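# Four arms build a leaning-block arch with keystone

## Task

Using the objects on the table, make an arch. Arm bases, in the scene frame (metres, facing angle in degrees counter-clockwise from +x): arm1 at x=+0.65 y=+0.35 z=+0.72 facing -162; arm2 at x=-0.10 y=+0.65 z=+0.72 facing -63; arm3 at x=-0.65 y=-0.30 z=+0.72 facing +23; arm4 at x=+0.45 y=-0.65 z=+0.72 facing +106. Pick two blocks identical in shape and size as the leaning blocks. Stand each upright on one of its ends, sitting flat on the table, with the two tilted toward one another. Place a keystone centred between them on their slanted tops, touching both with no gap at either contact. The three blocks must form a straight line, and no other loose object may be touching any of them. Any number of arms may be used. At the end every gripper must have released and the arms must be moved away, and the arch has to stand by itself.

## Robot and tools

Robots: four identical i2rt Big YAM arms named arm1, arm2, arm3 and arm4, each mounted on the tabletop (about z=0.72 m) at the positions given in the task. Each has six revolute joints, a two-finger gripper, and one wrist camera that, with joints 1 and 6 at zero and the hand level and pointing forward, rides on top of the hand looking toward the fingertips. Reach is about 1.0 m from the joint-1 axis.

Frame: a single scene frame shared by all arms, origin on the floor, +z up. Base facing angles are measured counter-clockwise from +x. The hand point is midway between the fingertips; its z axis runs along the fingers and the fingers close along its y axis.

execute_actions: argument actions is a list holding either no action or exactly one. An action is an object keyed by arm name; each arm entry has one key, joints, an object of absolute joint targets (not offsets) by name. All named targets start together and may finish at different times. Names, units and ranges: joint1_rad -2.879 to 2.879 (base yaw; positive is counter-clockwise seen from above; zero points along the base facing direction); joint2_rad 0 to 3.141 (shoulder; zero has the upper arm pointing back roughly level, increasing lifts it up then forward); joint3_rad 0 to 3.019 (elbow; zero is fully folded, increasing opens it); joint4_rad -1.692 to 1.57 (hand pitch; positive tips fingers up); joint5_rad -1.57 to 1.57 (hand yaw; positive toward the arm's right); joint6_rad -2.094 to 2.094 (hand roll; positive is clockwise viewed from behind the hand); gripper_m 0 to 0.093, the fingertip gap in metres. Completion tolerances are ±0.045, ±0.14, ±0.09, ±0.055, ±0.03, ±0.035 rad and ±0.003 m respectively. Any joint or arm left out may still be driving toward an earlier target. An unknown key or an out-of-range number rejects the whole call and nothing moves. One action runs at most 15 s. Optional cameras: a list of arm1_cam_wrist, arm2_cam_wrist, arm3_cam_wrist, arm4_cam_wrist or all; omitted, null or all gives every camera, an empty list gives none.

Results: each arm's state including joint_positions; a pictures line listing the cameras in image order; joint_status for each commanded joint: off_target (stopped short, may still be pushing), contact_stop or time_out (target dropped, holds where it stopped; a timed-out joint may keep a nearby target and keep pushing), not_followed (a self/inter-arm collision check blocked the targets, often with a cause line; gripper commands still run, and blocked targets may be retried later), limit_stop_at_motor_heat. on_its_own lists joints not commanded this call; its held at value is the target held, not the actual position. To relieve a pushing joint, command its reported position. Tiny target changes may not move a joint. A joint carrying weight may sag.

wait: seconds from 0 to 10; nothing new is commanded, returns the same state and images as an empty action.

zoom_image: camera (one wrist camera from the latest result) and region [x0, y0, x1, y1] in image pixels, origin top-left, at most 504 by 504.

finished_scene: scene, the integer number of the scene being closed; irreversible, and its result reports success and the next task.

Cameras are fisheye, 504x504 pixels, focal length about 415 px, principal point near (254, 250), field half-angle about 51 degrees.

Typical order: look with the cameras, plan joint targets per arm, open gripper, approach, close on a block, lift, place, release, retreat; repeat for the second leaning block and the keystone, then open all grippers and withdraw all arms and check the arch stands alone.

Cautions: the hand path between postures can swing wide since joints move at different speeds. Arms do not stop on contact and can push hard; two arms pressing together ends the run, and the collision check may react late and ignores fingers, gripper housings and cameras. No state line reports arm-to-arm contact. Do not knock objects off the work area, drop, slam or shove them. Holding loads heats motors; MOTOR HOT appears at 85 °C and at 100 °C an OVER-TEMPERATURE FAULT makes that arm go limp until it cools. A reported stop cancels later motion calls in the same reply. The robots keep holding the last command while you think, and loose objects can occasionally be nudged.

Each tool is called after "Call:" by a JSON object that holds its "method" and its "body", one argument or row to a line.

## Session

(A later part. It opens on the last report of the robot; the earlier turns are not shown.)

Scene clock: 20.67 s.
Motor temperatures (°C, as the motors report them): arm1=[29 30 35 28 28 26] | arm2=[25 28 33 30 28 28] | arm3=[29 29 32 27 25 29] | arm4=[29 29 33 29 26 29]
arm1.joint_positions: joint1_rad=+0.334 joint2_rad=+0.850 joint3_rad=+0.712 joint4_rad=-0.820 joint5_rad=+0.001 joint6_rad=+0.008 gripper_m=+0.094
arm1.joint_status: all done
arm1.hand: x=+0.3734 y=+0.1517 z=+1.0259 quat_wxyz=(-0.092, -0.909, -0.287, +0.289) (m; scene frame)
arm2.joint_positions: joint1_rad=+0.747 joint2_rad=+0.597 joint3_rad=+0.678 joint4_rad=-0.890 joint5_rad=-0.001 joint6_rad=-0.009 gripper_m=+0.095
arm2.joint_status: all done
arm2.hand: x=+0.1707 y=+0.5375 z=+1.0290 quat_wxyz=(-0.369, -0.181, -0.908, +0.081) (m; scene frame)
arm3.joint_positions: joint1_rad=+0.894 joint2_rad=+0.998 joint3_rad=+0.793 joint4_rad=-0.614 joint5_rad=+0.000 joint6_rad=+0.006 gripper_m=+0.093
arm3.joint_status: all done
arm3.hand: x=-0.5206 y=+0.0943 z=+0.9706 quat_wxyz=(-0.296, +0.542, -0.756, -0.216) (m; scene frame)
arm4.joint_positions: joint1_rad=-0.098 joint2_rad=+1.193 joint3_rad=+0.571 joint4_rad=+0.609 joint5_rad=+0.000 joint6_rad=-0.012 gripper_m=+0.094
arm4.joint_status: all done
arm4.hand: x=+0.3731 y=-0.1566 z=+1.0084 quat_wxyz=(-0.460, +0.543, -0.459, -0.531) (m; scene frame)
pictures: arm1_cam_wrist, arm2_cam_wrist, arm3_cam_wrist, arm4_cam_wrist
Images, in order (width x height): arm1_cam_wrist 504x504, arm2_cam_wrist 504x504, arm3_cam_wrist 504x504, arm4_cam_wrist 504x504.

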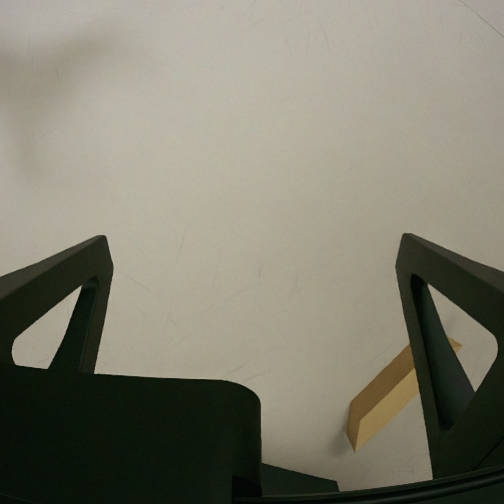

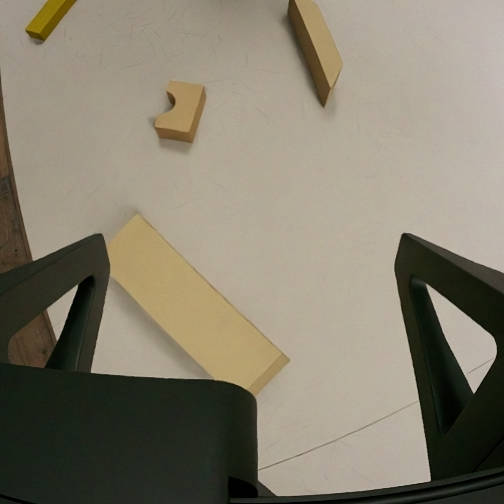

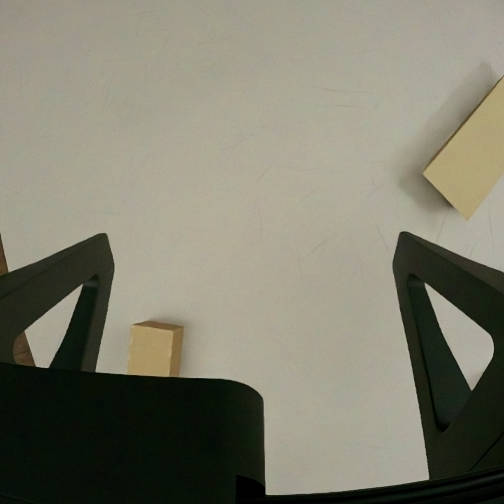

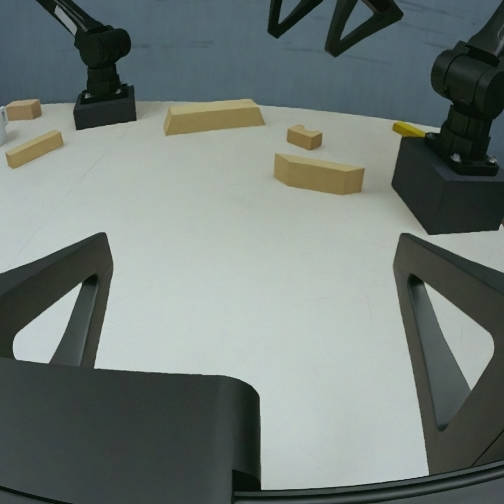

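Call:
{"method": "execute_actions", "body": {
  "actions": [
    {"arm2":{"joints":{"joint1_rad":1.026,"joint2_rad":1.28,"joint3_rad":0.79,"joint4_rad":-1.04,"joint6_rad":-0.532}},"arm3":{"joints":{"joint1_rad":-0.138,"joint2_rad":1.61,"joint3_rad":1.22,"joint4_rad":-1.14,"joint6_rad":0.40,"gripper_m":0.082}},"arm4":{"joints":{"joint1_rad":0.1,"joint2_rad":1.0,"joint3_rad":0.4,"joint4_rad":0.6}},"arm1":{"joints":{"joint1_rad":0.3,"joint2_rad":0.6,"joint3_rad":0.4,"joint4_rad":0.1}}}
  ],
  "cameras": ["arm2_cam_wrist","arm3_cam_wrist"]
}}

Scene clock: 23.67 s.
Motor temperatures (°C, as the motors report them): arm1=[29 30 35 28 28 26] | arm2=[25 28 34 30 28 28] | arm3=[29 29 32 27 25 29] | arm4=[29 29 33 29 26 29]
arm1.joint_positions: joint1_rad=+0.307 joint2_rad=+0.604 joint3_rad=+0.390 joint4_rad=+0.077 joint5_rad=+0.001 joint6_rad=+0.008 gripper_m=+0.094
arm1.joint_status: all done
arm1.hand: x=+0.3494 y=+0.1465 z=+1.1067 quat_wxyz=(-0.193, -0.721, -0.217, +0.629) (m; scene frame)
arm2.joint_positions: joint1_rad=+1.025 joint2_rad=+1.280 joint3_rad=+0.754 joint4_rad=-1.030 joint5_rad=-0.001 joint6_rad=-0.520 gripper_m=+0.095
arm2.joint_status: all done
arm2.hand: x=+0.2090 y=+0.6129 z=+0.8510 quat_wxyz=(-0.010, +0.195, -0.981, +0.009) (m; scene frame)
arm3.joint_positions: joint1_rad=-0.140 joint2_rad=+1.627 joint3_rad=+1.183 joint4_rad=-1.131 joint5_rad=+0.001 joint6_rad=+0.393 gripper_m=+0.082
arm3.joint_status: all done
arm3.hand: x=-0.2076 y=-0.2033 z=+0.8375 quat_wxyz=(+0.002, -0.089, -0.996, +0.001) (m; scene frame)
arm4.joint_positions: joint1_rad=+0.101 joint2_rad=+0.992 joint3_rad=+0.404 joint4_rad=+0.607 joint5_rad=+0.000 joint6_rad=-0.012 gripper_m=+0.094
arm4.joint_status: all done
arm4.hand: x=+0.2995 y=-0.2439 z=+1.0039 quat_wxyz=(-0.412, +0.577, -0.396, -0.583) (m; scene frame)
pictures: arm2_cam_wrist, arm3_cam_wrist
Images, in order (width x height): arm2_cam_wrist 504x504, arm3_cam_wrist 504x504.

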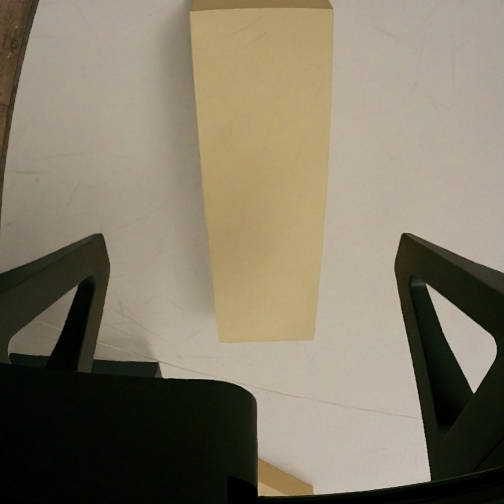

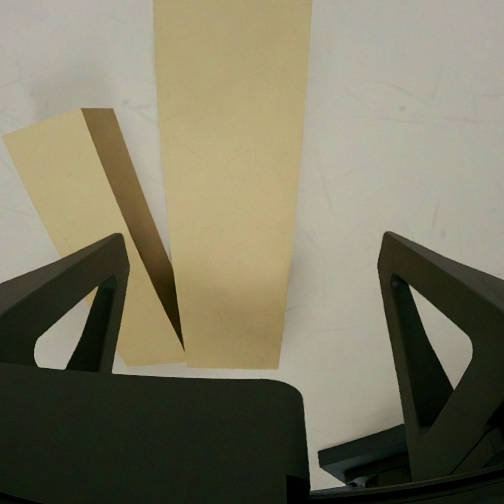

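Call:
{"method": "execute_actions", "body": {
  "actions": [
    {"arm2":{"joints":{"joint1_rad":1.005,"joint2_rad":1.51,"joint3_rad":0.645,"joint4_rad":-0.68}},"arm3":{"joints":{"joint1_rad":-0.118,"joint2_rad":1.70,"joint3_rad":1.13,"joint4_rad":-0.97}}}
  ],
  "cameras": ["arm2_cam_wrist","arm3_cam_wrist"]
}}

Scene clock: 24.97 s.
Motor temperatures (°C, as the motors report them): arm1=[29 30 36 28 28 26] | arm2=[25 28 34 29 28 28] | arm3=[29 29 32 27 25 29] | arm4=[29 29 33 29 26 29]
arm1.joint_positions: joint1_rad=+0.307 joint2_rad=+0.604 joint3_rad=+0.390 joint4_rad=+0.077 joint5_rad=+0.001 joint6_rad=+0.008 gripper_m=+0.094
arm1.joint_status: not commanded
arm1.hand: x=+0.3494 y=+0.1465 z=+1.1067 quat_wxyz=(-0.193, -0.721, -0.217, +0.629) (m; scene frame)
arm2.joint_positions: joint1_rad=+1.012 joint2_rad=+1.523 joint3_rad=+0.634 joint4_rad=-0.693 joint5_rad=-0.001 joint6_rad=-0.521 gripper_m=+0.095
arm2.joint_status: all done
arm2.hand: x=+0.2067 y=+0.6077 z=+0.7456 quat_wxyz=(+0.002, +0.189, -0.982, +0.005) (m; scene frame)
arm3.joint_positions: joint1_rad=-0.130 joint2_rad=+1.717 joint3_rad=+1.119 joint4_rad=-0.981 joint5_rad=+0.001 joint6_rad=+0.393 gripper_m=+0.082
arm3.joint_status: all done
arm3.hand: x=-0.2059 y=-0.1979 z=+0.7768 quat_wxyz=(+0.004, -0.083, -0.997, +0.002) (m; scene frame)
arm4.joint_positions: joint1_rad=+0.101 joint2_rad=+0.992 joint3_rad=+0.404 joint4_rad=+0.607 joint5_rad=+0.000 joint6_rad=-0.012 gripper_m=+0.094
arm4.joint_status: not commanded
arm4.hand: x=+0.2995 y=-0.2439 z=+1.0039 quat_wxyz=(-0.412, +0.577, -0.396, -0.583) (m; scene frame)
pictures: arm2_cam_wrist, arm3_cam_wrist
Images, in order (width x height): arm2_cam_wrist 504x504, arm3_cam_wrist 504x504.

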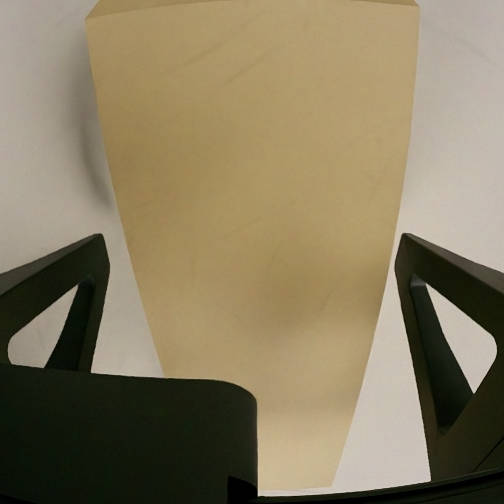

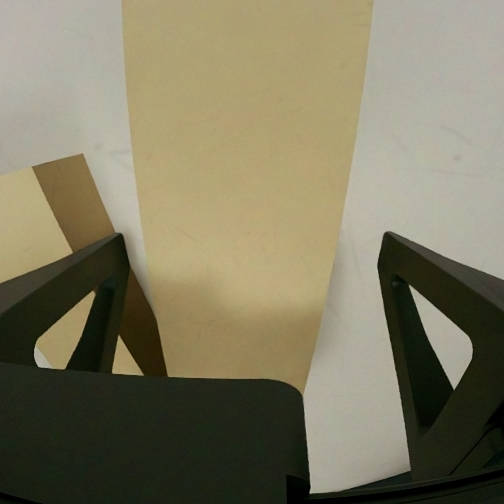

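Call:
{"method": "execute_actions", "body": {
  "actions": [
    {"arm2":{"joints":{"gripper_m":0.04}},"arm3":{"joints":{"joint2_rad":1.755,"joint3_rad":1.085,"joint4_rad":-0.89,"gripper_m":0.075}}}
  ],
  "cameras": ["arm3_cam_wrist"]
}}

Call:
{"method": "execute_actions", "body": {
  "actions": [
    {"arm2":{"joints":{"joint2_rad":1.25,"joint3_rad":0.80,"joint4_rad":-1.08}},"arm3":{"joints":{"gripper_m":0.04}}}
  ],
  "cameras": ["arm2_cam_wrist","arm3_cam_wrist"]
}}

Scene clock: 25.97 s.
Motor temperatures (°C, as the motors report them): arm1=[29 30 36 28 28 26] | arm2=[25 29 34 29 28 28] | arm3=[29 29 32 27 25 29] | arm4=[29 29 33 29 26 29]
arm1.joint_positions: joint1_rad=+0.307 joint2_rad=+0.604 joint3_rad=+0.390 joint4_rad=+0.077 joint5_rad=+0.001 joint6_rad=+0.008 gripper_m=+0.094
arm1.joint_status: not commanded
arm1.hand: x=+0.3494 y=+0.1465 z=+1.1067 quat_wxyz=(-0.193, -0.721, -0.217, +0.629) (m; scene frame)
arm2.joint_positions: joint1_rad=+1.011 joint2_rad=+1.522 joint3_rad=+0.634 joint4_rad=-0.691 joint5_rad=+0.000 joint6_rad=-0.522 gripper_m=+0.060
arm2.joint_status: gripper_m off_target (ended at +0.060, target +0.040)
arm2.hand: x=+0.2073 y=+0.6073 z=+0.7457 quat_wxyz=(+0.001, +0.189, -0.982, +0.006) (m; scene frame)
arm3.joint_positions: joint1_rad=-0.130 joint2_rad=+1.762 joint3_rad=+1.079 joint4_rad=-0.901 joint5_rad=+0.001 joint6_rad=+0.393 gripper_m=+0.075
arm3.joint_status: all done
arm3.hand: x=-0.2100 y=-0.1989 z=+0.7448 quat_wxyz=(+0.006, -0.083, -0.996, +0.003) (m; scene frame)
arm4.joint_positions: joint1_rad=+0.101 joint2_rad=+0.992 joint3_rad=+0.404 joint4_rad=+0.607 joint5_rad=+0.000 joint6_rad=-0.012 gripper_m=+0.094
arm4.joint_status: not commanded
arm4.hand: x=+0.2995 y=-0.2439 z=+1.0039 quat_wxyz=(-0.412, +0.577, -0.396, -0.583) (m; scene frame)
pictures: arm3_cam_wrist
Images, in order (width x height): arm3_cam_wrist 504x504.

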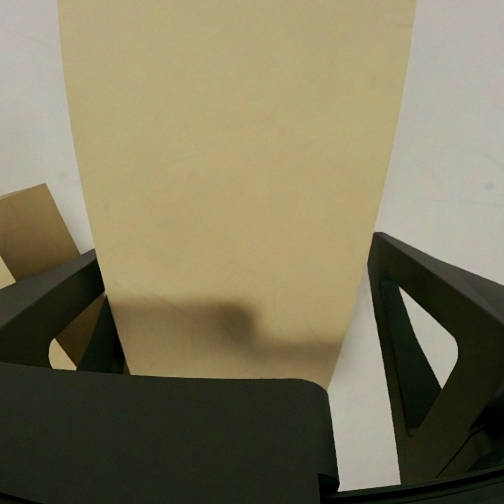

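Scene clock: 27.10 s.
Motor temperatures (°C, as the motors report them): arm1=[29 30 36 28 28 26] | arm2=[25 29 34 29 28 28] | arm3=[29 29 32 27 25 29] | arm4=[29 29 33 29 26 29]
arm1.joint_positions: joint1_rad=+0.307 joint2_rad=+0.604 joint3_rad=+0.390 joint4_rad=+0.077 joint5_rad=+0.001 joint6_rad=+0.008 gripper_m=+0.094
arm1.joint_status: not commanded
arm1.hand: x=+0.3494 y=+0.1465 z=+1.1067 quat_wxyz=(-0.193, -0.721, -0.217, +0.629) (m; scene frame)
arm2.joint_positions: joint1_rad=+1.011 joint2_rad=+1.253 joint3_rad=+0.771 joint4_rad=-1.068 joint5_rad=+0.000 joint6_rad=-0.522 gripper_m=+0.060
arm2.joint_status: all done
arm2.hand: x=+0.2075 y=+0.6086 z=+0.8644 quat_wxyz=(-0.013, +0.189, -0.982, +0.010) (m; scene frame)
arm3.joint_positions: joint1_rad=-0.128 joint2_rad=+1.762 joint3_rad=+1.079 joint4_rad=-0.897 joint5_rad=-0.001 joint6_rad=+0.394 gripper_m=+0.060
arm3.joint_status: gripper_m off_target (ended at +0.060, target +0.040)
arm3.hand: x=-0.2094 y=-0.1977 z=+0.7448 quat_wxyz=(+0.005, -0.083, -0.997, +0.001) (m; scene frame)
arm4.joint_positions: joint1_rad=+0.101 joint2_rad=+0.992 joint3_rad=+0.404 joint4_rad=+0.607 joint5_rad=+0.000 joint6_rad=-0.012 gripper_m=+0.094
arm4.joint_status: not commanded
arm4.hand: x=+0.2995 y=-0.2439 z=+1.0039 quat_wxyz=(-0.412, +0.577, -0.396, -0.583) (m; scene frame)
pictures: arm2_cam_wrist, arm3_cam_wrist
Images, in order (width x height): arm2_cam_wrist 504x504, arm3_cam_wrist 504x504.

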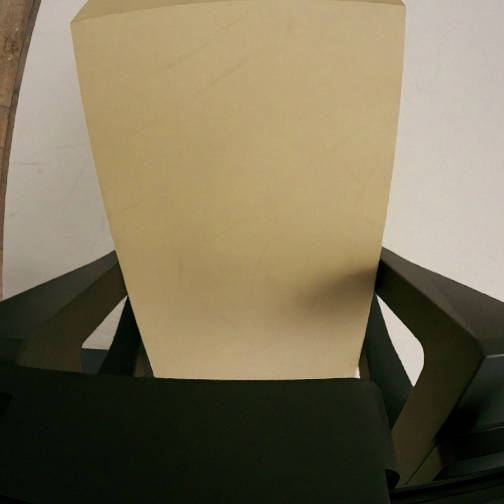

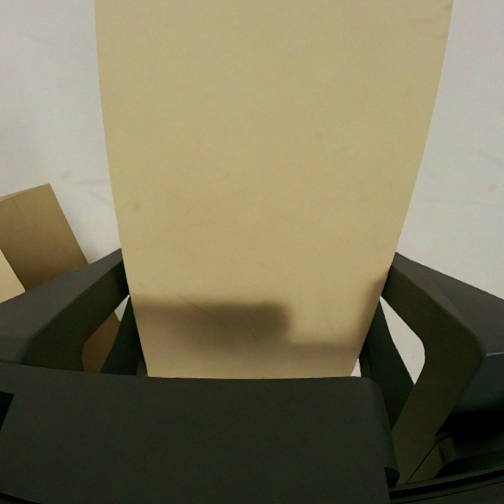

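Call:
{"method": "execute_actions", "body": {
  "actions": [
    {"arm2":{"joints":{"joint1_rad":0.764,"joint2_rad":0.785,"joint3_rad":0.88,"joint4_rad":-0.06,"joint6_rad":0}},"arm3":{"joints":{"joint2_rad":1.61,"joint3_rad":1.22,"joint4_rad":-1.16}},"arm1":{"joints":{"joint1_rad":-0.3,"joint2_rad":0.435,"joint3_rad":0.51,"joint4_rad":-0.05}},"arm4":{"joints":{"joint1_rad":-0.1,"joint2_rad":1.0,"joint3_rad":0.6,"joint4_rad":0.9}}}
  ],
  "cameras": ["arm2_cam_wrist","arm4_cam_wrist"]
}}

Call:
{"method": "execute_actions", "body": {
  "actions": [
    {"arm3":{"joints":{"joint1_rad":0.105,"joint6_rad":0}},"arm1":{"joints":{"joint1_rad":-0.67}}}
  ]
}}

Scene clock: 29.77 s.
Motor temperatures (°C, as the motors report them): arm1=[29 30 36 28 28 26] | arm2=[25 29 34 29 28 28] | arm3=[29 29 32 27 25 29] | arm4=[29 29 33 29 26 29]
arm1.joint_positions: joint1_rad=-0.295 joint2_rad=+0.430 joint3_rad=+0.469 joint4_rad=-0.040 joint5_rad=+0.000 joint6_rad=+0.008 gripper_m=+0.094
arm1.joint_status: all done
arm1.hand: x=+0.3198 y=+0.3540 z=+1.1844 quat_wxyz=(+0.001, -0.706, +0.007, +0.708) (m; scene frame)
arm2.joint_positions: joint1_rad=+0.757 joint2_rad=+0.792 joint3_rad=+0.812 joint4_rad=-0.109 joint5_rad=+0.001 joint6_rad=-0.011 gripper_m=+0.060
arm2.joint_status: all done
arm2.hand: x=+0.2937 y=+0.4907 z=+1.2114 quat_wxyz=(-0.665, -0.138, -0.720, +0.140) (m; scene frame)
arm3.joint_positions: joint1_rad=-0.128 joint2_rad=+1.625 joint3_rad=+1.181 joint4_rad=-1.148 joint5_rad=+0.000 joint6_rad=+0.395 gripper_m=+0.060
arm3.joint_status: all done
arm3.hand: x=-0.2136 y=-0.1988 z=+0.8377 quat_wxyz=(+0.010, -0.083, -0.996, +0.003) (m; scene frame)
arm4.joint_positions: joint1_rad=-0.100 joint2_rad=+0.994 joint3_rad=+0.576 joint4_rad=+0.886 joint5_rad=+0.000 joint6_rad=-0.012 gripper_m=+0.094
arm4.joint_status: all done
arm4.hand: x=+0.3831 y=-0.2166 z=+1.1675 quat_wxyz=(-0.559, +0.399, -0.338, -0.644) (m; scene frame)
pictures: arm2_cam_wrist, arm4_cam_wrist
Images, in order (width x height): arm2_cam_wrist 504x504, arm4_cam_wrist 504x504.

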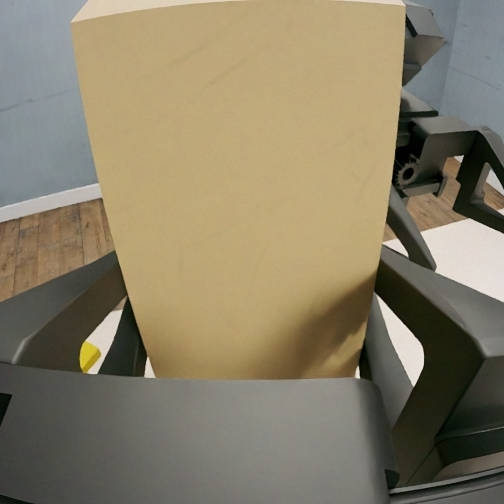

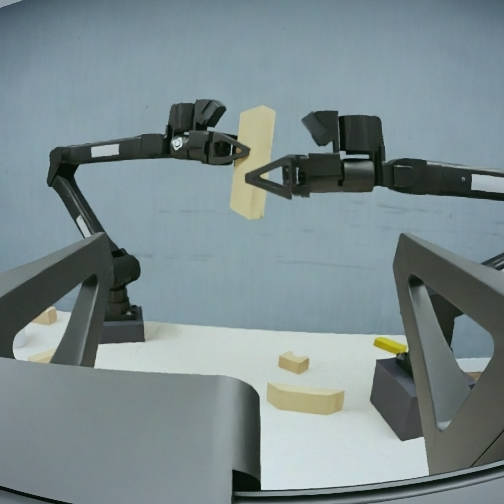

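Scene clock: 31.20 s.
Motor temperatures (°C, as the motors report them): arm1=[29 30 37 28 28 26] | arm2=[25 29 35 30 28 28] | arm3=[29 29 32 27 25 29] | arm4=[29 29 33 29 26 29]
arm1.joint_positions: joint1_rad=-0.666 joint2_rad=+0.430 joint3_rad=+0.469 joint4_rad=-0.040 joint5_rad=+0.000 joint6_rad=+0.008 gripper_m=+0.094
arm1.joint_status: all done
arm1.hand: x=+0.3439 y=+0.4746 z=+1.1843 quat_wxyz=(+0.131, -0.693, +0.137, +0.696) (m; scene frame)
arm2.joint_positions: joint1_rad=+0.757 joint2_rad=+0.793 joint3_rad=+0.812 joint4_rad=-0.109 joint5_rad=+0.001 joint6_rad=-0.010 gripper_m=+0.060
arm2.joint_status: not commanded
arm2.hand: x=+0.2938 y=+0.4906 z=+1.2112 quat_wxyz=(-0.665, -0.138, -0.721, +0.140) (m; scene frame)
arm3.joint_positions: joint1_rad=+0.116 joint2_rad=+1.625 joint3_rad=+1.181 joint4_rad=-1.148 joint5_rad=-0.001 joint6_rad=+0.007 gripper_m=+0.060
arm3.joint_status: all done
arm3.hand: x=-0.2510 y=-0.0958 z=+0.8376 quat_wxyz=(+0.011, +0.230, -0.973, +0.002) (m; scene frame)
arm4.joint_positions: joint1_rad=-0.100 joint2_rad=+0.994 joint3_rad=+0.576 joint4_rad=+0.886 joint5_rad=+0.000 joint6_rad=-0.012 gripper_m=+0.094
arm4.joint_status: not commanded
arm4.hand: x=+0.3831 y=-0.2166 z=+1.1675 quat_wxyz=(-0.559, +0.399, -0.338, -0.644) (m; scene frame)
pictures: arm1_cam_wrist, arm2_cam_wrist, arm3_cam_wrist, arm4_cam_wrist
Images, in order (width x height): arm1_cam_wrist 504x504, arm2_cam_wrist 504x504, arm3_cam_wrist 504x504, arm4_cam_wrist 504x504.

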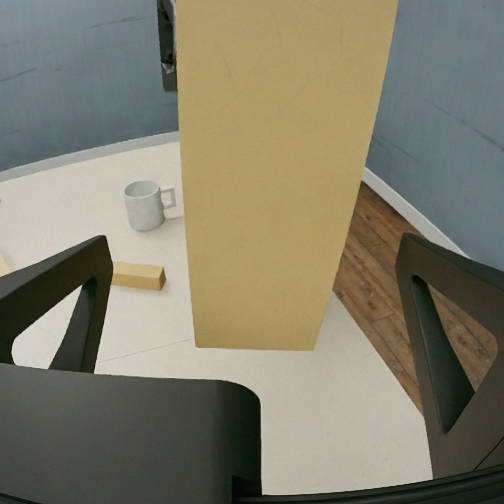

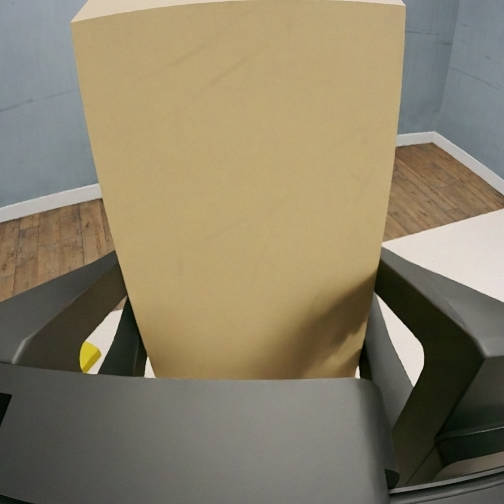

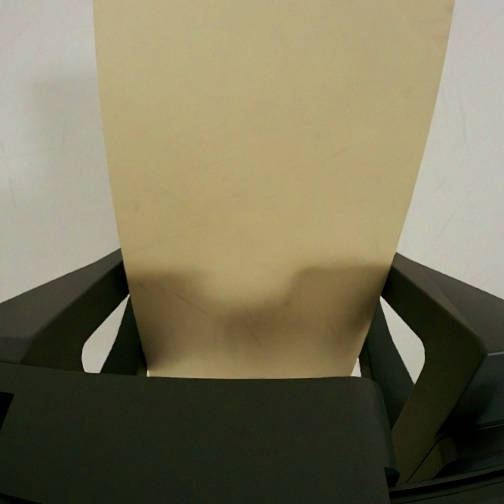

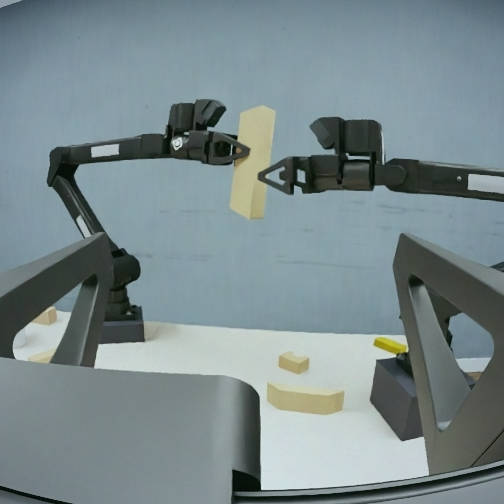

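Call:
{"method": "execute_actions", "body": {
  "actions": [
    {"arm2":{"joints":{"joint4_rad":0.03}},"arm1":{"joints":{"joint1_rad":-0.685,"joint2_rad":0.60,"joint3_rad":0.57,"joint4_rad":0.05}},"arm3":{"joints":{"joint2_rad":1.75,"joint3_rad":1.085,"joint4_rad":-0.885}}}
  ],
  "cameras": ["arm1_cam_wrist","arm4_cam_wrist"]
}}

Call:
{"method": "execute_actions", "body": {
  "actions": [
    {"arm1":{"joints":{"joint2_rad":0.75,"joint3_rad":0.63,"joint4_rad":0.17}},"arm3":{"joints":{"gripper_m":0.093}}}
  ]
}}

Scene clock: 33.67 s.
Motor temperatures (°C, as the motors report them): arm1=[29 30 38 28 28 26] | arm2=[25 29 36 30 28 28] | arm3=[29 29 32 27 25 29] | arm4=[29 29 34 29 26 29]
arm1.joint_positions: joint1_rad=-0.676 joint2_rad=+0.601 joint3_rad=+0.524 joint4_rad=+0.029 joint5_rad=+0.000 joint6_rad=+0.008 gripper_m=+0.094
arm1.joint_status: all done
arm1.hand: x=+0.3074 y=+0.4932 z=+1.1795 quat_wxyz=(+0.131, -0.708, +0.144, +0.679) (m; scene frame)
arm2.joint_positions: joint1_rad=+0.757 joint2_rad=+0.796 joint3_rad=+0.812 joint4_rad=-0.019 joint5_rad=+0.001 joint6_rad=-0.010 gripper_m=+0.060
arm2.joint_status: all done
arm2.hand: x=+0.2954 y=+0.4901 z=+1.2322 quat_wxyz=(-0.696, -0.132, -0.691, +0.146) (m; scene frame)
arm3.joint_positions: joint1_rad=+0.116 joint2_rad=+1.698 joint3_rad=+1.090 joint4_rad=-0.973 joint5_rad=+0.001 joint6_rad=+0.009 gripper_m=+0.059
arm3.joint_status: joint4_rad time_out (moved +0.175 of +0.263); the others done
arm3.on_its_own: joint4_rad reads -0.973 and still pushes toward -0.885 since a time_out
arm3.hand: x=-0.2523 y=-0.0968 z=+0.7762 quat_wxyz=(+0.005, +0.229, -0.973, +0.002) (m; scene frame)
arm4.joint_positions: joint1_rad=-0.100 joint2_rad=+0.994 joint3_rad=+0.576 joint4_rad=+0.886 joint5_rad=+0.000 joint6_rad=-0.012 gripper_m=+0.094
arm4.joint_status: not commanded
arm4.hand: x=+0.3831 y=-0.2166 z=+1.1675 quat_wxyz=(-0.559, +0.399, -0.338, -0.644) (m; scene frame)
pictures: arm1_cam_wrist, arm4_cam_wrist
Images, in order (width x height): arm1_cam_wrist 504x504, arm4_cam_wrist 504x504.

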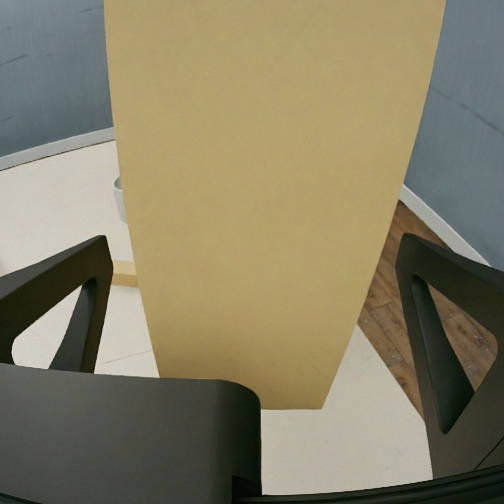

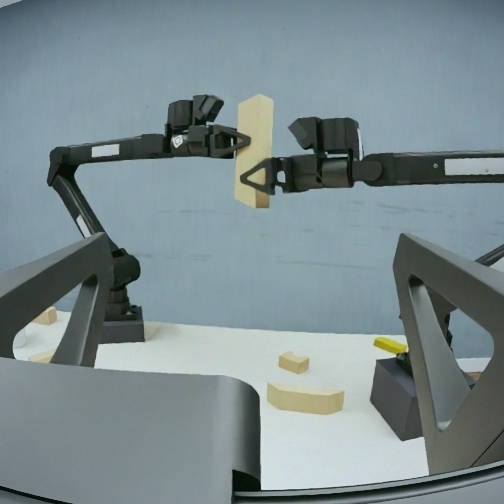

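not run: a stop came earlier in this reply.

Call:
{"method": "execute_actions", "body": {
  "actions": [
    {"arm1":{"joints":{"joint4_rad":0.085,"joint1_rad":-0.69}},"arm3":{"joints":{"joint2_rad":1.60,"joint3_rad":1.22,"joint4_rad":-1.16}}}
  ],
  "cameras": ["arm1_cam_wrist","arm3_cam_wrist"]
}}

Call:
{"method": "execute_actions", "body": {
  "actions": [
    {"arm1":{"joints":{"gripper_m":0.04}},"arm3":{"joints":{"joint1_rad":-0.35}}}
  ],
  "cameras": ["arm1_cam_wrist","arm4_cam_wrist"]
}}

Scene clock: 35.10 s.
Motor temperatures (°C, as the motors report them): arm1=[29 30 38 28 28 26] | arm2=[25 29 37 30 28 28] | arm3=[29 29 32 27 25 29] | arm4=[29 29 34 29 26 29]
arm1.joint_positions: joint1_rad=-0.680 joint2_rad=+0.601 joint3_rad=+0.524 joint4_rad=+0.062 joint5_rad=+0.000 joint6_rad=+0.008 gripper_m=+0.094
arm1.joint_status: all done
arm1.hand: x=+0.3078 y=+0.4947 z=+1.1876 quat_wxyz=(+0.135, -0.697, +0.143, +0.690) (m; scene frame)
arm2.joint_positions: joint1_rad=+0.757 joint2_rad=+0.796 joint3_rad=+0.812 joint4_rad=-0.019 joint5_rad=+0.001 joint6_rad=-0.010 gripper_m=+0.060
arm2.joint_status: not commanded
arm2.hand: x=+0.2954 y=+0.4901 z=+1.2322 quat_wxyz=(-0.696, -0.132, -0.691, +0.146) (m; scene frame)
arm3.joint_positions: joint1_rad=+0.116 joint2_rad=+1.613 joint3_rad=+1.169 joint4_rad=-1.148 joint5_rad=+0.000 joint6_rad=+0.006 gripper_m=+0.059
arm3.joint_status: all done
arm3.hand: x=-0.2548 y=-0.0980 z=+0.8387 quat_wxyz=(+0.010, +0.230, -0.973, +0.003) (m; scene frame)
arm4.joint_positions: joint1_rad=-0.100 joint2_rad=+0.994 joint3_rad=+0.576 joint4_rad=+0.886 joint5_rad=+0.000 joint6_rad=-0.012 gripper_m=+0.094
arm4.joint_status: not commanded
arm4.hand: x=+0.3831 y=-0.2166 z=+1.1675 quat_wxyz=(-0.559, +0.399, -0.338, -0.644) (m; scene frame)
pictures: arm1_cam_wrist, arm3_cam_wrist
Images, in order (width x height): arm1_cam_wrist 504x504, arm3_cam_wrist 504x504.

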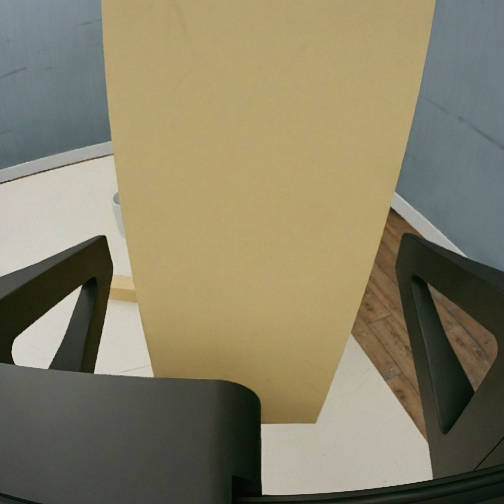

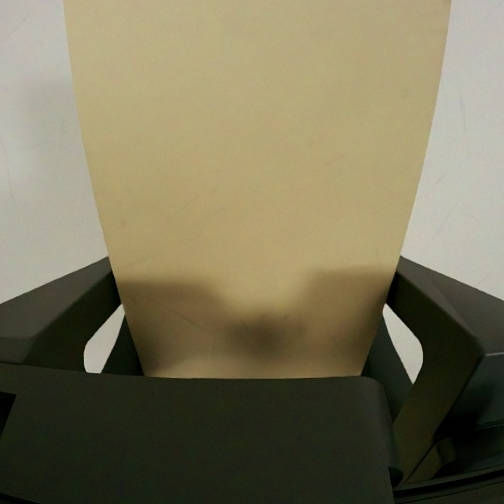

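Scene clock: 36.40 s.
Motor temperatures (°C, as the motors report them): arm1=[29 30 38 28 28 26] | arm2=[25 29 37 30 28 28] | arm3=[29 29 32 27 25 29] | arm4=[29 29 34 29 26 29]
arm1.joint_positions: joint1_rad=-0.680 joint2_rad=+0.601 joint3_rad=+0.524 joint4_rad=+0.062 joint5_rad=-0.004 joint6_rad=+0.009 gripper_m=+0.059
arm1.joint_status: gripper_m off_target (ended at +0.059, target +0.040)
arm1.hand: x=+0.3076 y=+0.4941 z=+1.1876 quat_wxyz=(+0.133, -0.697, +0.142, +0.690) (m; scene frame)
arm2.joint_positions: joint1_rad=+0.758 joint2_rad=+0.796 joint3_rad=+0.812 joint4_rad=-0.018 joint5_rad=+0.000 joint6_rad=-0.004 gripper_m=+0.060
arm2.joint_status: not commanded
arm2.hand: x=+0.2956 y=+0.4906 z=+1.2323 quat_wxyz=(-0.696, -0.134, -0.690, +0.144) (m; scene frame)
arm3.joint_positions: joint1_rad=-0.361 joint2_rad=+1.613 joint3_rad=+1.169 joint4_rad=-1.148 joint5_rad=+0.002 joint6_rad=+0.006 gripper_m=+0.059
arm3.joint_status: all done
arm3.hand: x=-0.2064 y=-0.3031 z=+0.8388 quat_wxyz=(+0.011, -0.006, -1.000, +0.001) (m; scene frame)
arm4.joint_positions: joint1_rad=-0.100 joint2_rad=+0.994 joint3_rad=+0.576 joint4_rad=+0.886 joint5_rad=+0.000 joint6_rad=-0.012 gripper_m=+0.094
arm4.joint_status: not commanded
arm4.hand: x=+0.3831 y=-0.2166 z=+1.1675 quat_wxyz=(-0.559, +0.399, -0.338, -0.644) (m; scene frame)
pictures: arm1_cam_wrist, arm4_cam_wrist
Images, in order (width x height): arm1_cam_wrist 504x504, arm4_cam_wrist 504x504.

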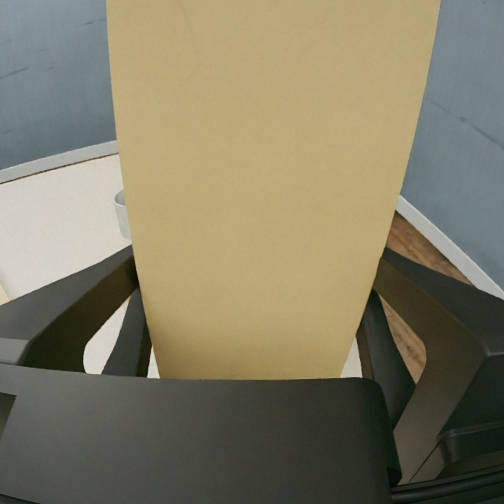

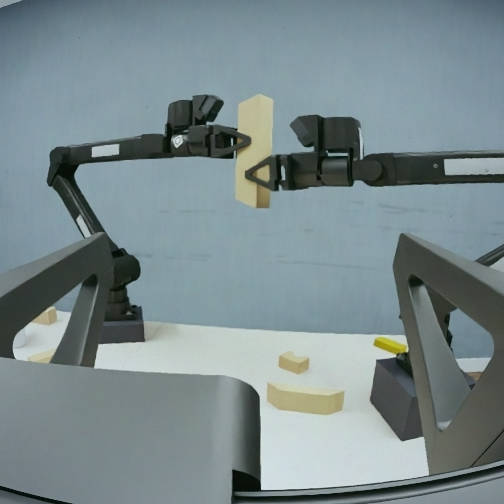

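Call:
{"method": "execute_actions", "body": {
  "actions": [
    {"arm2":{"joints":{"gripper_m":0.093}},"arm3":{"joints":{"joint2_rad":1.75,"joint3_rad":1.085,"joint4_rad":-0.885}}}
  ],
  "cameras": ["arm3_cam_wrist"]
}}

Call:
{"method": "execute_actions", "body": {
  "actions": [
    {"arm2":{"joints":{"joint2_rad":0.45,"joint3_rad":0.68,"joint4_rad":-0.2}},"arm3":{"joints":{"gripper_m":0.093}}}
  ],
  "cameras": ["arm3_cam_wrist","arm4_cam_wrist"]
}}

Scene clock: 37.50 s.
Motor temperatures (°C, as the motors report them): arm1=[29 30 39 28 28 26] | arm2=[25 29 38 30 28 28] | arm3=[29 29 32 27 25 29] | arm4=[29 29 34 29 26 29]
arm1.joint_positions: joint1_rad=-0.680 joint2_rad=+0.605 joint3_rad=+0.524 joint4_rad=+0.062 joint5_rad=-0.002 joint6_rad=+0.009 gripper_m=+0.059
arm1.joint_status: not commanded
arm1.hand: x=+0.3068 y=+0.4948 z=+1.1863 quat_wxyz=(+0.133, -0.698, +0.143, +0.689) (m; scene frame)
arm2.joint_positions: joint1_rad=+0.758 joint2_rad=+0.793 joint3_rad=+0.824 joint4_rad=+0.009 joint5_rad=+0.000 joint6_rad=-0.003 gripper_m=+0.093
arm2.joint_status: all done
arm2.hand: x=+0.2943 y=+0.4913 z=+1.2482 quat_wxyz=(-0.711, -0.131, -0.675, +0.146) (m; scene frame)
arm3.joint_positions: joint1_rad=-0.361 joint2_rad=+1.769 joint3_rad=+1.070 joint4_rad=-0.930 joint5_rad=+0.001 joint6_rad=+0.008 gripper_m=+0.059
arm3.joint_status: all done
arm3.hand: x=-0.2109 y=-0.3030 z=+0.7397 quat_wxyz=(+0.029, -0.007, -1.000, +0.001) (m; scene frame)
arm4.joint_positions: joint1_rad=-0.100 joint2_rad=+0.994 joint3_rad=+0.576 joint4_rad=+0.886 joint5_rad=+0.000 joint6_rad=-0.012 gripper_m=+0.094
arm4.joint_status: not commanded
arm4.hand: x=+0.3831 y=-0.2166 z=+1.1675 quat_wxyz=(-0.559, +0.399, -0.338, -0.644) (m; scene frame)
pictures: arm3_cam_wrist
Images, in order (width x height): arm3_cam_wrist 504x504.

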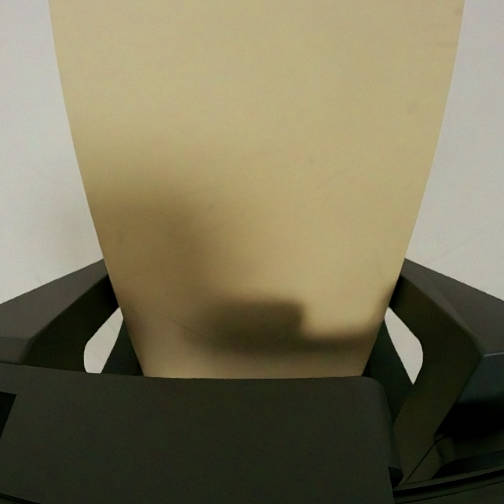

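Scene clock: 38.60 s.
Motor temperatures (°C, as the motors report them): arm1=[29 30 39 28 28 26] | arm2=[25 28 37 30 28 28] | arm3=[29 29 32 27 25 29] | arm4=[29 29 34 29 26 29]
arm1.joint_positions: joint1_rad=-0.680 joint2_rad=+0.605 joint3_rad=+0.524 joint4_rad=+0.062 joint5_rad=-0.002 joint6_rad=+0.009 gripper_m=+0.059
arm1.joint_status: not commanded
arm1.hand: x=+0.3068 y=+0.4948 z=+1.1863 quat_wxyz=(+0.133, -0.698, +0.143, +0.689) (m; scene frame)
arm2.joint_positions: joint1_rad=+0.758 joint2_rad=+0.444 joint3_rad=+0.675 joint4_rad=-0.190 joint5_rad=+0.000 joint6_rad=-0.003 gripper_m=+0.093
arm2.joint_status: all done
arm2.hand: x=+0.1972 y=+0.5316 z=+1.2286 quat_wxyz=(-0.711, -0.131, -0.675, +0.146) (m; scene frame)
arm3.joint_positions: joint1_rad=-0.361 joint2_rad=+1.768 joint3_rad=+1.070 joint4_rad=-0.896 joint5_rad=+0.001 joint6_rad=+0.007 gripper_m=+0.093
arm3.joint_status: all done
arm3.hand: x=-0.2025 y=-0.3030 z=+0.7399 quat_wxyz=(+0.012, -0.006, -1.000, +0.001) (m; scene frame)
arm4.joint_positions: joint1_rad=-0.100 joint2_rad=+0.994 joint3_rad=+0.576 joint4_rad=+0.886 joint5_rad=+0.000 joint6_rad=-0.012 gripper_m=+0.094
arm4.joint_status: not commanded
arm4.hand: x=+0.3831 y=-0.2166 z=+1.1675 quat_wxyz=(-0.559, +0.399, -0.338, -0.644) (m; scene frame)
pictures: arm3_cam_wrist, arm4_cam_wrist
Images, in order (width x height): arm3_cam_wrist 504x504, arm4_cam_wrist 504x504.

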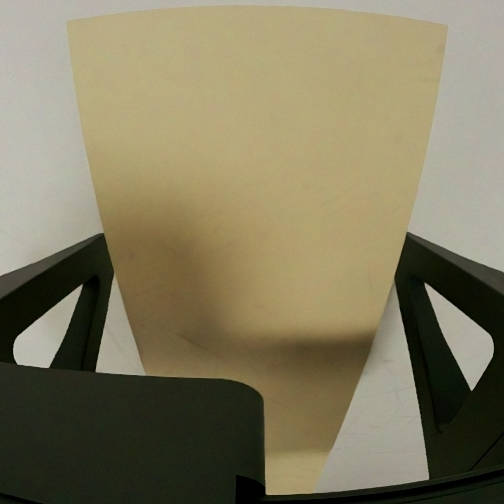

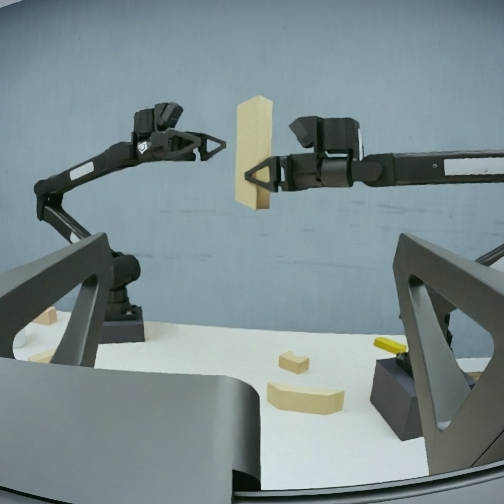

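Call:
{"method": "execute_actions", "body": {
  "actions": [
    {"arm2":{"joints":{"joint1_rad":-0.698,"joint2_rad":1.1,"joint3_rad":0.95,"joint4_rad":-1.2,"joint6_rad":0.834}},"arm3":{"joints":{"joint2_rad":1.54,"joint3_rad":1.16,"joint4_rad":-1.15}},"arm1":{"joints":{"joint1_rad":0.178,"joint2_rad":1.2,"joint3_rad":1.1,"joint4_rad":-1.0}},"arm4":{"joints":{"joint1_rad":0.5,"joint2_rad":1.166,"joint3_rad":0.45,"joint4_rad":0.76}}}
  ],
  "cameras": ["arm3_cam_wrist"]
}}

Call:
{"method": "execute_actions", "body": {
  "actions": [
    {"arm3":{"joints":{"joint1_rad":0.077,"joint6_rad":0.377}},"arm1":{"joints":{"joint2_rad":1.67,"joint3_rad":1.12,"joint4_rad":-0.96}},"arm2":{"joints":{"joint2_rad":1.6,"joint3_rad":1.3,"joint4_rad":-1.27}}}
  ]
}}

Scene clock: 40.93 s.
Motor temperatures (°C, as the motors report them): arm1=[29 30 40 28 28 26] | arm2=[25 29 37 30 28 28] | arm3=[29 30 32 27 25 29] | arm4=[29 29 34 29 26 29]
arm1.joint_positions: joint1_rad=+0.184 joint2_rad=+1.227 joint3_rad=+1.022 joint4_rad=-0.999 joint5_rad=-0.002 joint6_rad=+0.006 gripper_m=+0.059
arm1.joint_status: all done
arm1.hand: x=+0.2781 y=+0.1603 z=+1.0228 quat_wxyz=(-0.043, -0.957, -0.226, +0.179) (m; scene frame)
arm2.joint_positions: joint1_rad=-0.698 joint2_rad=+1.108 joint3_rad=+0.937 joint4_rad=-1.189 joint5_rad=+0.001 joint6_rad=+0.822 gripper_m=+0.093
arm2.joint_status: all done
arm2.hand: x=-0.1967 y=+0.3267 z=+0.9699 quat_wxyz=(-0.098, -0.967, -0.230, +0.049) (m; scene frame)
arm3.joint_positions: joint1_rad=-0.361 joint2_rad=+1.541 joint3_rad=+1.130 joint4_rad=-1.141 joint5_rad=+0.001 joint6_rad=+0.007 gripper_m=+0.093
arm3.joint_status: all done
arm3.hand: x=-0.2189 y=-0.3029 z=+0.8553 quat_wxyz=(-0.009, -0.006, -1.000, +0.001) (m; scene frame)
arm4.joint_positions: joint1_rad=+0.496 joint2_rad=+1.168 joint3_rad=+0.441 joint4_rad=+0.757 joint5_rad=+0.000 joint6_rad=-0.012 gripper_m=+0.094
arm4.joint_status: all done
arm4.hand: x=+0.1322 y=-0.3100 z=+0.9852 quat_wxyz=(-0.291, +0.640, -0.274, -0.656) (m; scene frame)
pictures: arm3_cam_wrist
Images, in order (width x height): arm3_cam_wrist 504x504.

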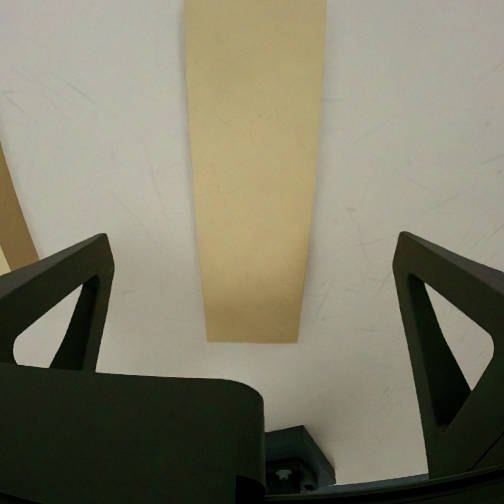

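Scene clock: 42.33 s.
Motor temperatures (°C, as the motors report them): arm1=[29 30 40 28 28 26] | arm2=[25 29 37 30 28 28] | arm3=[29 30 32 27 25 29] | arm4=[29 29 34 29 26 29]
arm1.joint_positions: joint1_rad=+0.184 joint2_rad=+1.709 joint3_rad=+1.077 joint4_rad=-0.971 joint5_rad=-0.002 joint6_rad=+0.006 gripper_m=+0.059
arm1.joint_status: all done
arm1.hand: x=+0.2585 y=+0.1507 z=+0.8450 quat_wxyz=(+0.003, -0.973, -0.229, -0.014) (m; scene frame)
arm2.joint_positions: joint1_rad=-0.698 joint2_rad=+1.614 joint3_rad=+1.257 joint4_rad=-1.265 joint5_rad=+0.001 joint6_rad=+0.824 gripper_m=+0.093
arm2.joint_status: all done
arm2.hand: x=-0.2265 y=+0.2199 z=+0.9039 quat_wxyz=(+0.015, -0.973, -0.231, -0.015) (m; scene frame)
arm3.joint_positions: joint1_rad=+0.087 joint2_rad=+1.541 joint3_rad=+1.130 joint4_rad=-1.141 joint5_rad=-0.001 joint6_rad=+0.370 gripper_m=+0.093
arm3.joint_status: all done
arm3.hand: x=-0.2606 y=-0.1146 z=+0.8552 quat_wxyz=(-0.008, +0.037, -0.999, -0.004) (m; scene frame)
arm4.joint_positions: joint1_rad=+0.496 joint2_rad=+1.168 joint3_rad=+0.441 joint4_rad=+0.757 joint5_rad=+0.000 joint6_rad=-0.012 gripper_m=+0.094
arm4.joint_status: not commanded
arm4.hand: x=+0.1322 y=-0.3100 z=+0.9852 quat_wxyz=(-0.291, +0.640, -0.274, -0.656) (m; scene frame)
pictures: arm1_cam_wrist, arm2_cam_wrist, arm3_cam_wrist, arm4_cam_wrist
Images, in order (width x height): arm1_cam_wrist 504x504, arm2_cam_wrist 504x504, arm3_cam_wrist 504x504, arm4_cam_wrist 504x504.

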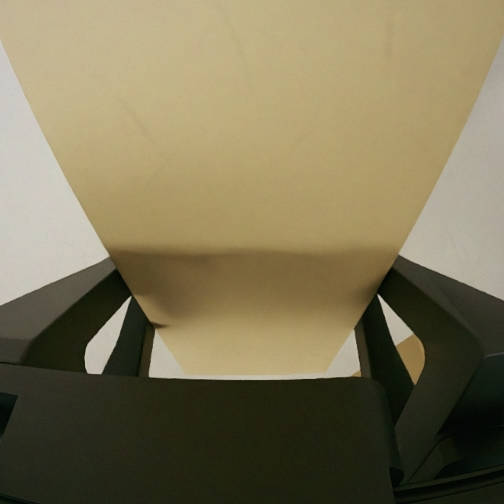

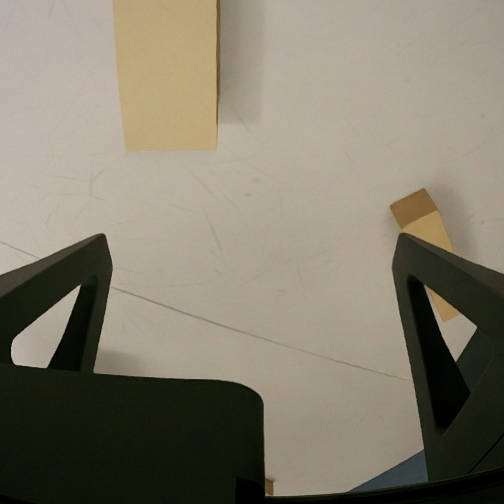

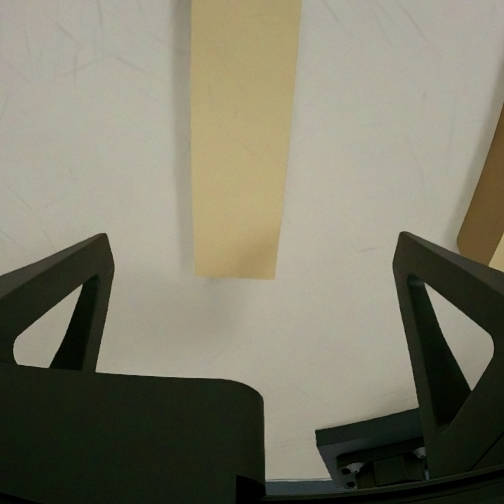

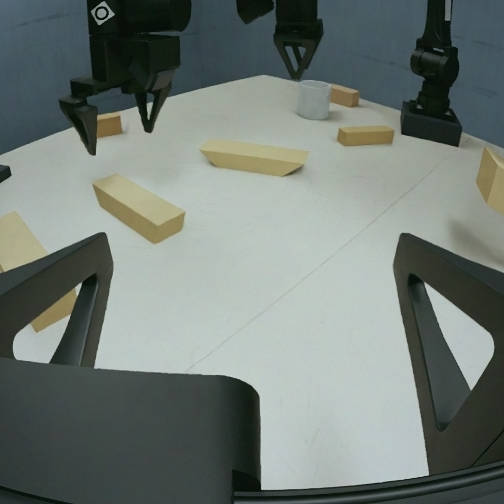

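Call:
{"method": "execute_actions", "body": {
  "actions": [
    {"arm3":{"joints":{"joint1_rad":0.097,"joint2_rad":1.695,"joint3_rad":1.0,"joint4_rad":-0.86}},"arm1":{"joints":{"joint2_rad":1.85,"joint3_rad":1.02,"joint4_rad":-0.70}},"arm2":{"joints":{"joint2_rad":1.79,"joint3_rad":1.42,"joint4_rad":-1.15}}}
  ]
}}

Scene clock: 43.83 s.
Motor temperatures (°C, as the motors report them): arm1=[29 30 39 28 28 26] | arm2=[25 29 37 30 28 28] | arm3=[29 30 32 27 25 29] | arm4=[29 29 34 29 26 29]
arm1.joint_positions: joint1_rad=+0.184 joint2_rad=+1.850 joint3_rad=+1.014 joint4_rad=-0.735 joint5_rad=-0.002 joint6_rad=+0.005 gripper_m=+0.059
arm1.joint_status: all done
arm1.hand: x=+0.2526 y=+0.1478 z=+0.7670 quat_wxyz=(-0.001, -0.973, -0.230, +0.002) (m; scene frame)
arm2.joint_positions: joint1_rad=-0.698 joint2_rad=+1.801 joint3_rad=+1.392 joint4_rad=-1.156 joint5_rad=+0.001 joint6_rad=+0.824 gripper_m=+0.093
arm2.joint_status: all done
arm2.hand: x=-0.2468 y=+0.1478 z=+0.8630 quat_wxyz=(-0.009, -0.973, -0.231, -0.002) (m; scene frame)
arm3.joint_positions: joint1_rad=+0.087 joint2_rad=+1.709 joint3_rad=+0.983 joint4_rad=-0.871 joint5_rad=-0.002 joint6_rad=+0.370 gripper_m=+0.093
arm3.joint_status: all done
arm3.hand: x=-0.2720 y=-0.1197 z=+0.7395 quat_wxyz=(+0.012, +0.036, -0.999, +0.004) (m; scene frame)
arm4.joint_positions: joint1_rad=+0.496 joint2_rad=+1.168 joint3_rad=+0.441 joint4_rad=+0.757 joint5_rad=+0.000 joint6_rad=-0.012 gripper_m=+0.094
arm4.joint_status: not commanded
arm4.hand: x=+0.1322 y=-0.3100 z=+0.9852 quat_wxyz=(-0.291, +0.640, -0.274, -0.656) (m; scene frame)
pictures: arm1_cam_wrist, arm2_cam_wrist, arm3_cam_wrist, arm4_cam_wrist
Images, in order (width x height): arm1_cam_wrist 504x504, arm2_cam_wrist 504x504, arm3_cam_wrist 504x504, arm4_cam_wrist 504x504.

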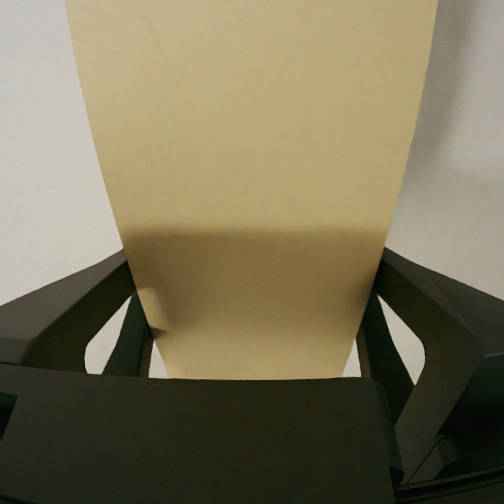

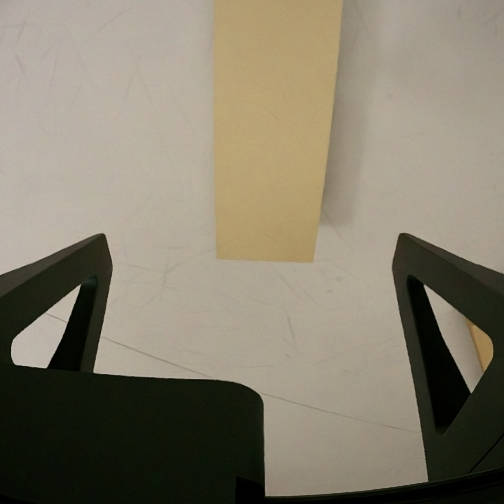

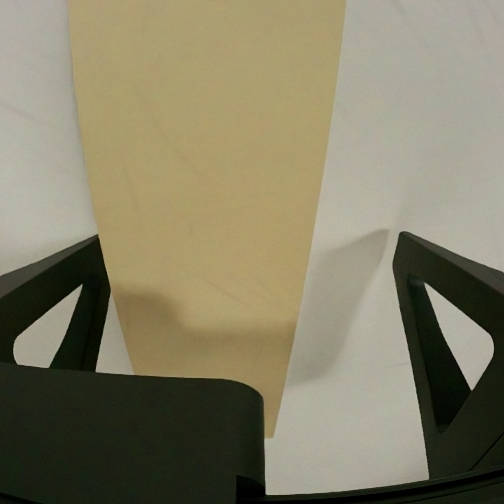

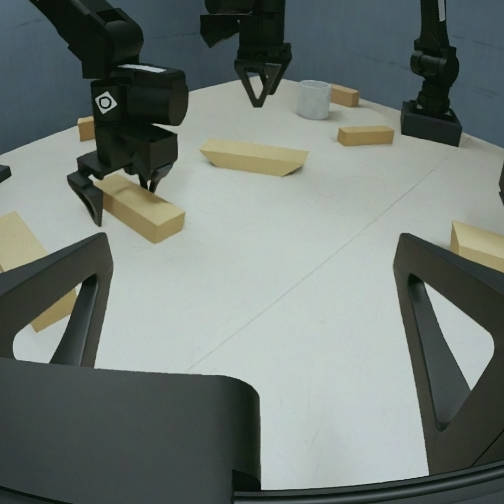

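Call:
{"method": "execute_actions", "body": {
  "actions": [
    {"arm3":{"joints":{"gripper_m":0.03}},"arm1":{"joints":{"gripper_m":0.093}},"arm2":{"joints":{"joint1_rad":-0.75,"joint2_rad":1.82,"joint3_rad":1.45,"joint4_rad":-1.19,"joint6_rad":0.765}}}
  ],
  "cameras": ["arm1_cam_wrist","arm2_cam_wrist"]
}}

Scene clock: 44.93 s.
Motor temperatures (°C, as the motors report them): arm1=[29 30 39 28 28 26] | arm2=[25 29 37 30 28 28] | arm3=[29 30 32 27 25 29] | arm4=[29 29 34 29 26 29]
arm1.joint_positions: joint1_rad=+0.184 joint2_rad=+1.850 joint3_rad=+1.014 joint4_rad=-0.713 joint5_rad=-0.002 joint6_rad=+0.005 gripper_m=+0.093
arm1.joint_status: all done
arm1.hand: x=+0.2478 y=+0.1455 z=+0.7670 quat_wxyz=(-0.003, -0.973, -0.230, +0.012) (m; scene frame)
arm2.joint_positions: joint1_rad=-0.755 joint2_rad=+1.806 joint3_rad=+1.402 joint4_rad=-1.179 joint5_rad=+0.001 joint6_rad=+0.777 gripper_m=+0.093
arm2.joint_status: all done
arm2.hand: x=-0.2744 y=+0.1586 z=+0.8639 quat_wxyz=(-0.002, -0.974, -0.227, -0.006) (m; scene frame)
arm3.joint_positions: joint1_rad=+0.089 joint2_rad=+1.709 joint3_rad=+0.983 joint4_rad=-0.869 joint5_rad=-0.001 joint6_rad=+0.372 gripper_m=+0.047
arm3.joint_status: gripper_m off_target (ended at +0.047, target +0.030)
arm3.hand: x=-0.2718 y=-0.1193 z=+0.7395 quat_wxyz=(+0.011, +0.036, -0.999, +0.005) (m; scene frame)
arm4.joint_positions: joint1_rad=+0.496 joint2_rad=+1.168 joint3_rad=+0.441 joint4_rad=+0.757 joint5_rad=+0.000 joint6_rad=-0.012 gripper_m=+0.094
arm4.joint_status: not commanded
arm4.hand: x=+0.1322 y=-0.3100 z=+0.9852 quat_wxyz=(-0.291, +0.640, -0.274, -0.656) (m; scene frame)
pictures: arm1_cam_wrist, arm2_cam_wrist
Images, in order (width x height): arm1_cam_wrist 504x504, arm2_cam_wrist 504x504.

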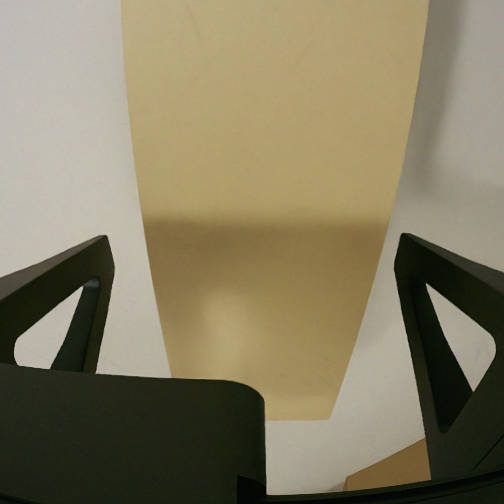

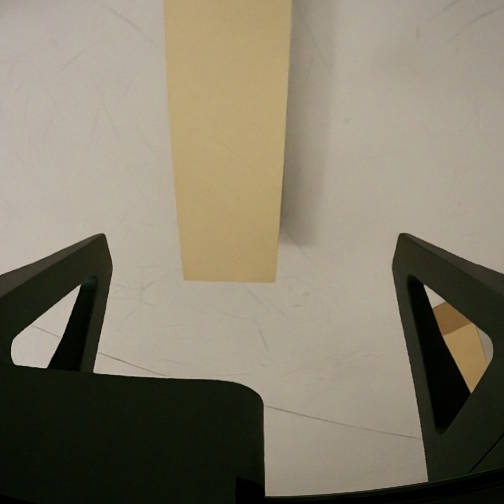

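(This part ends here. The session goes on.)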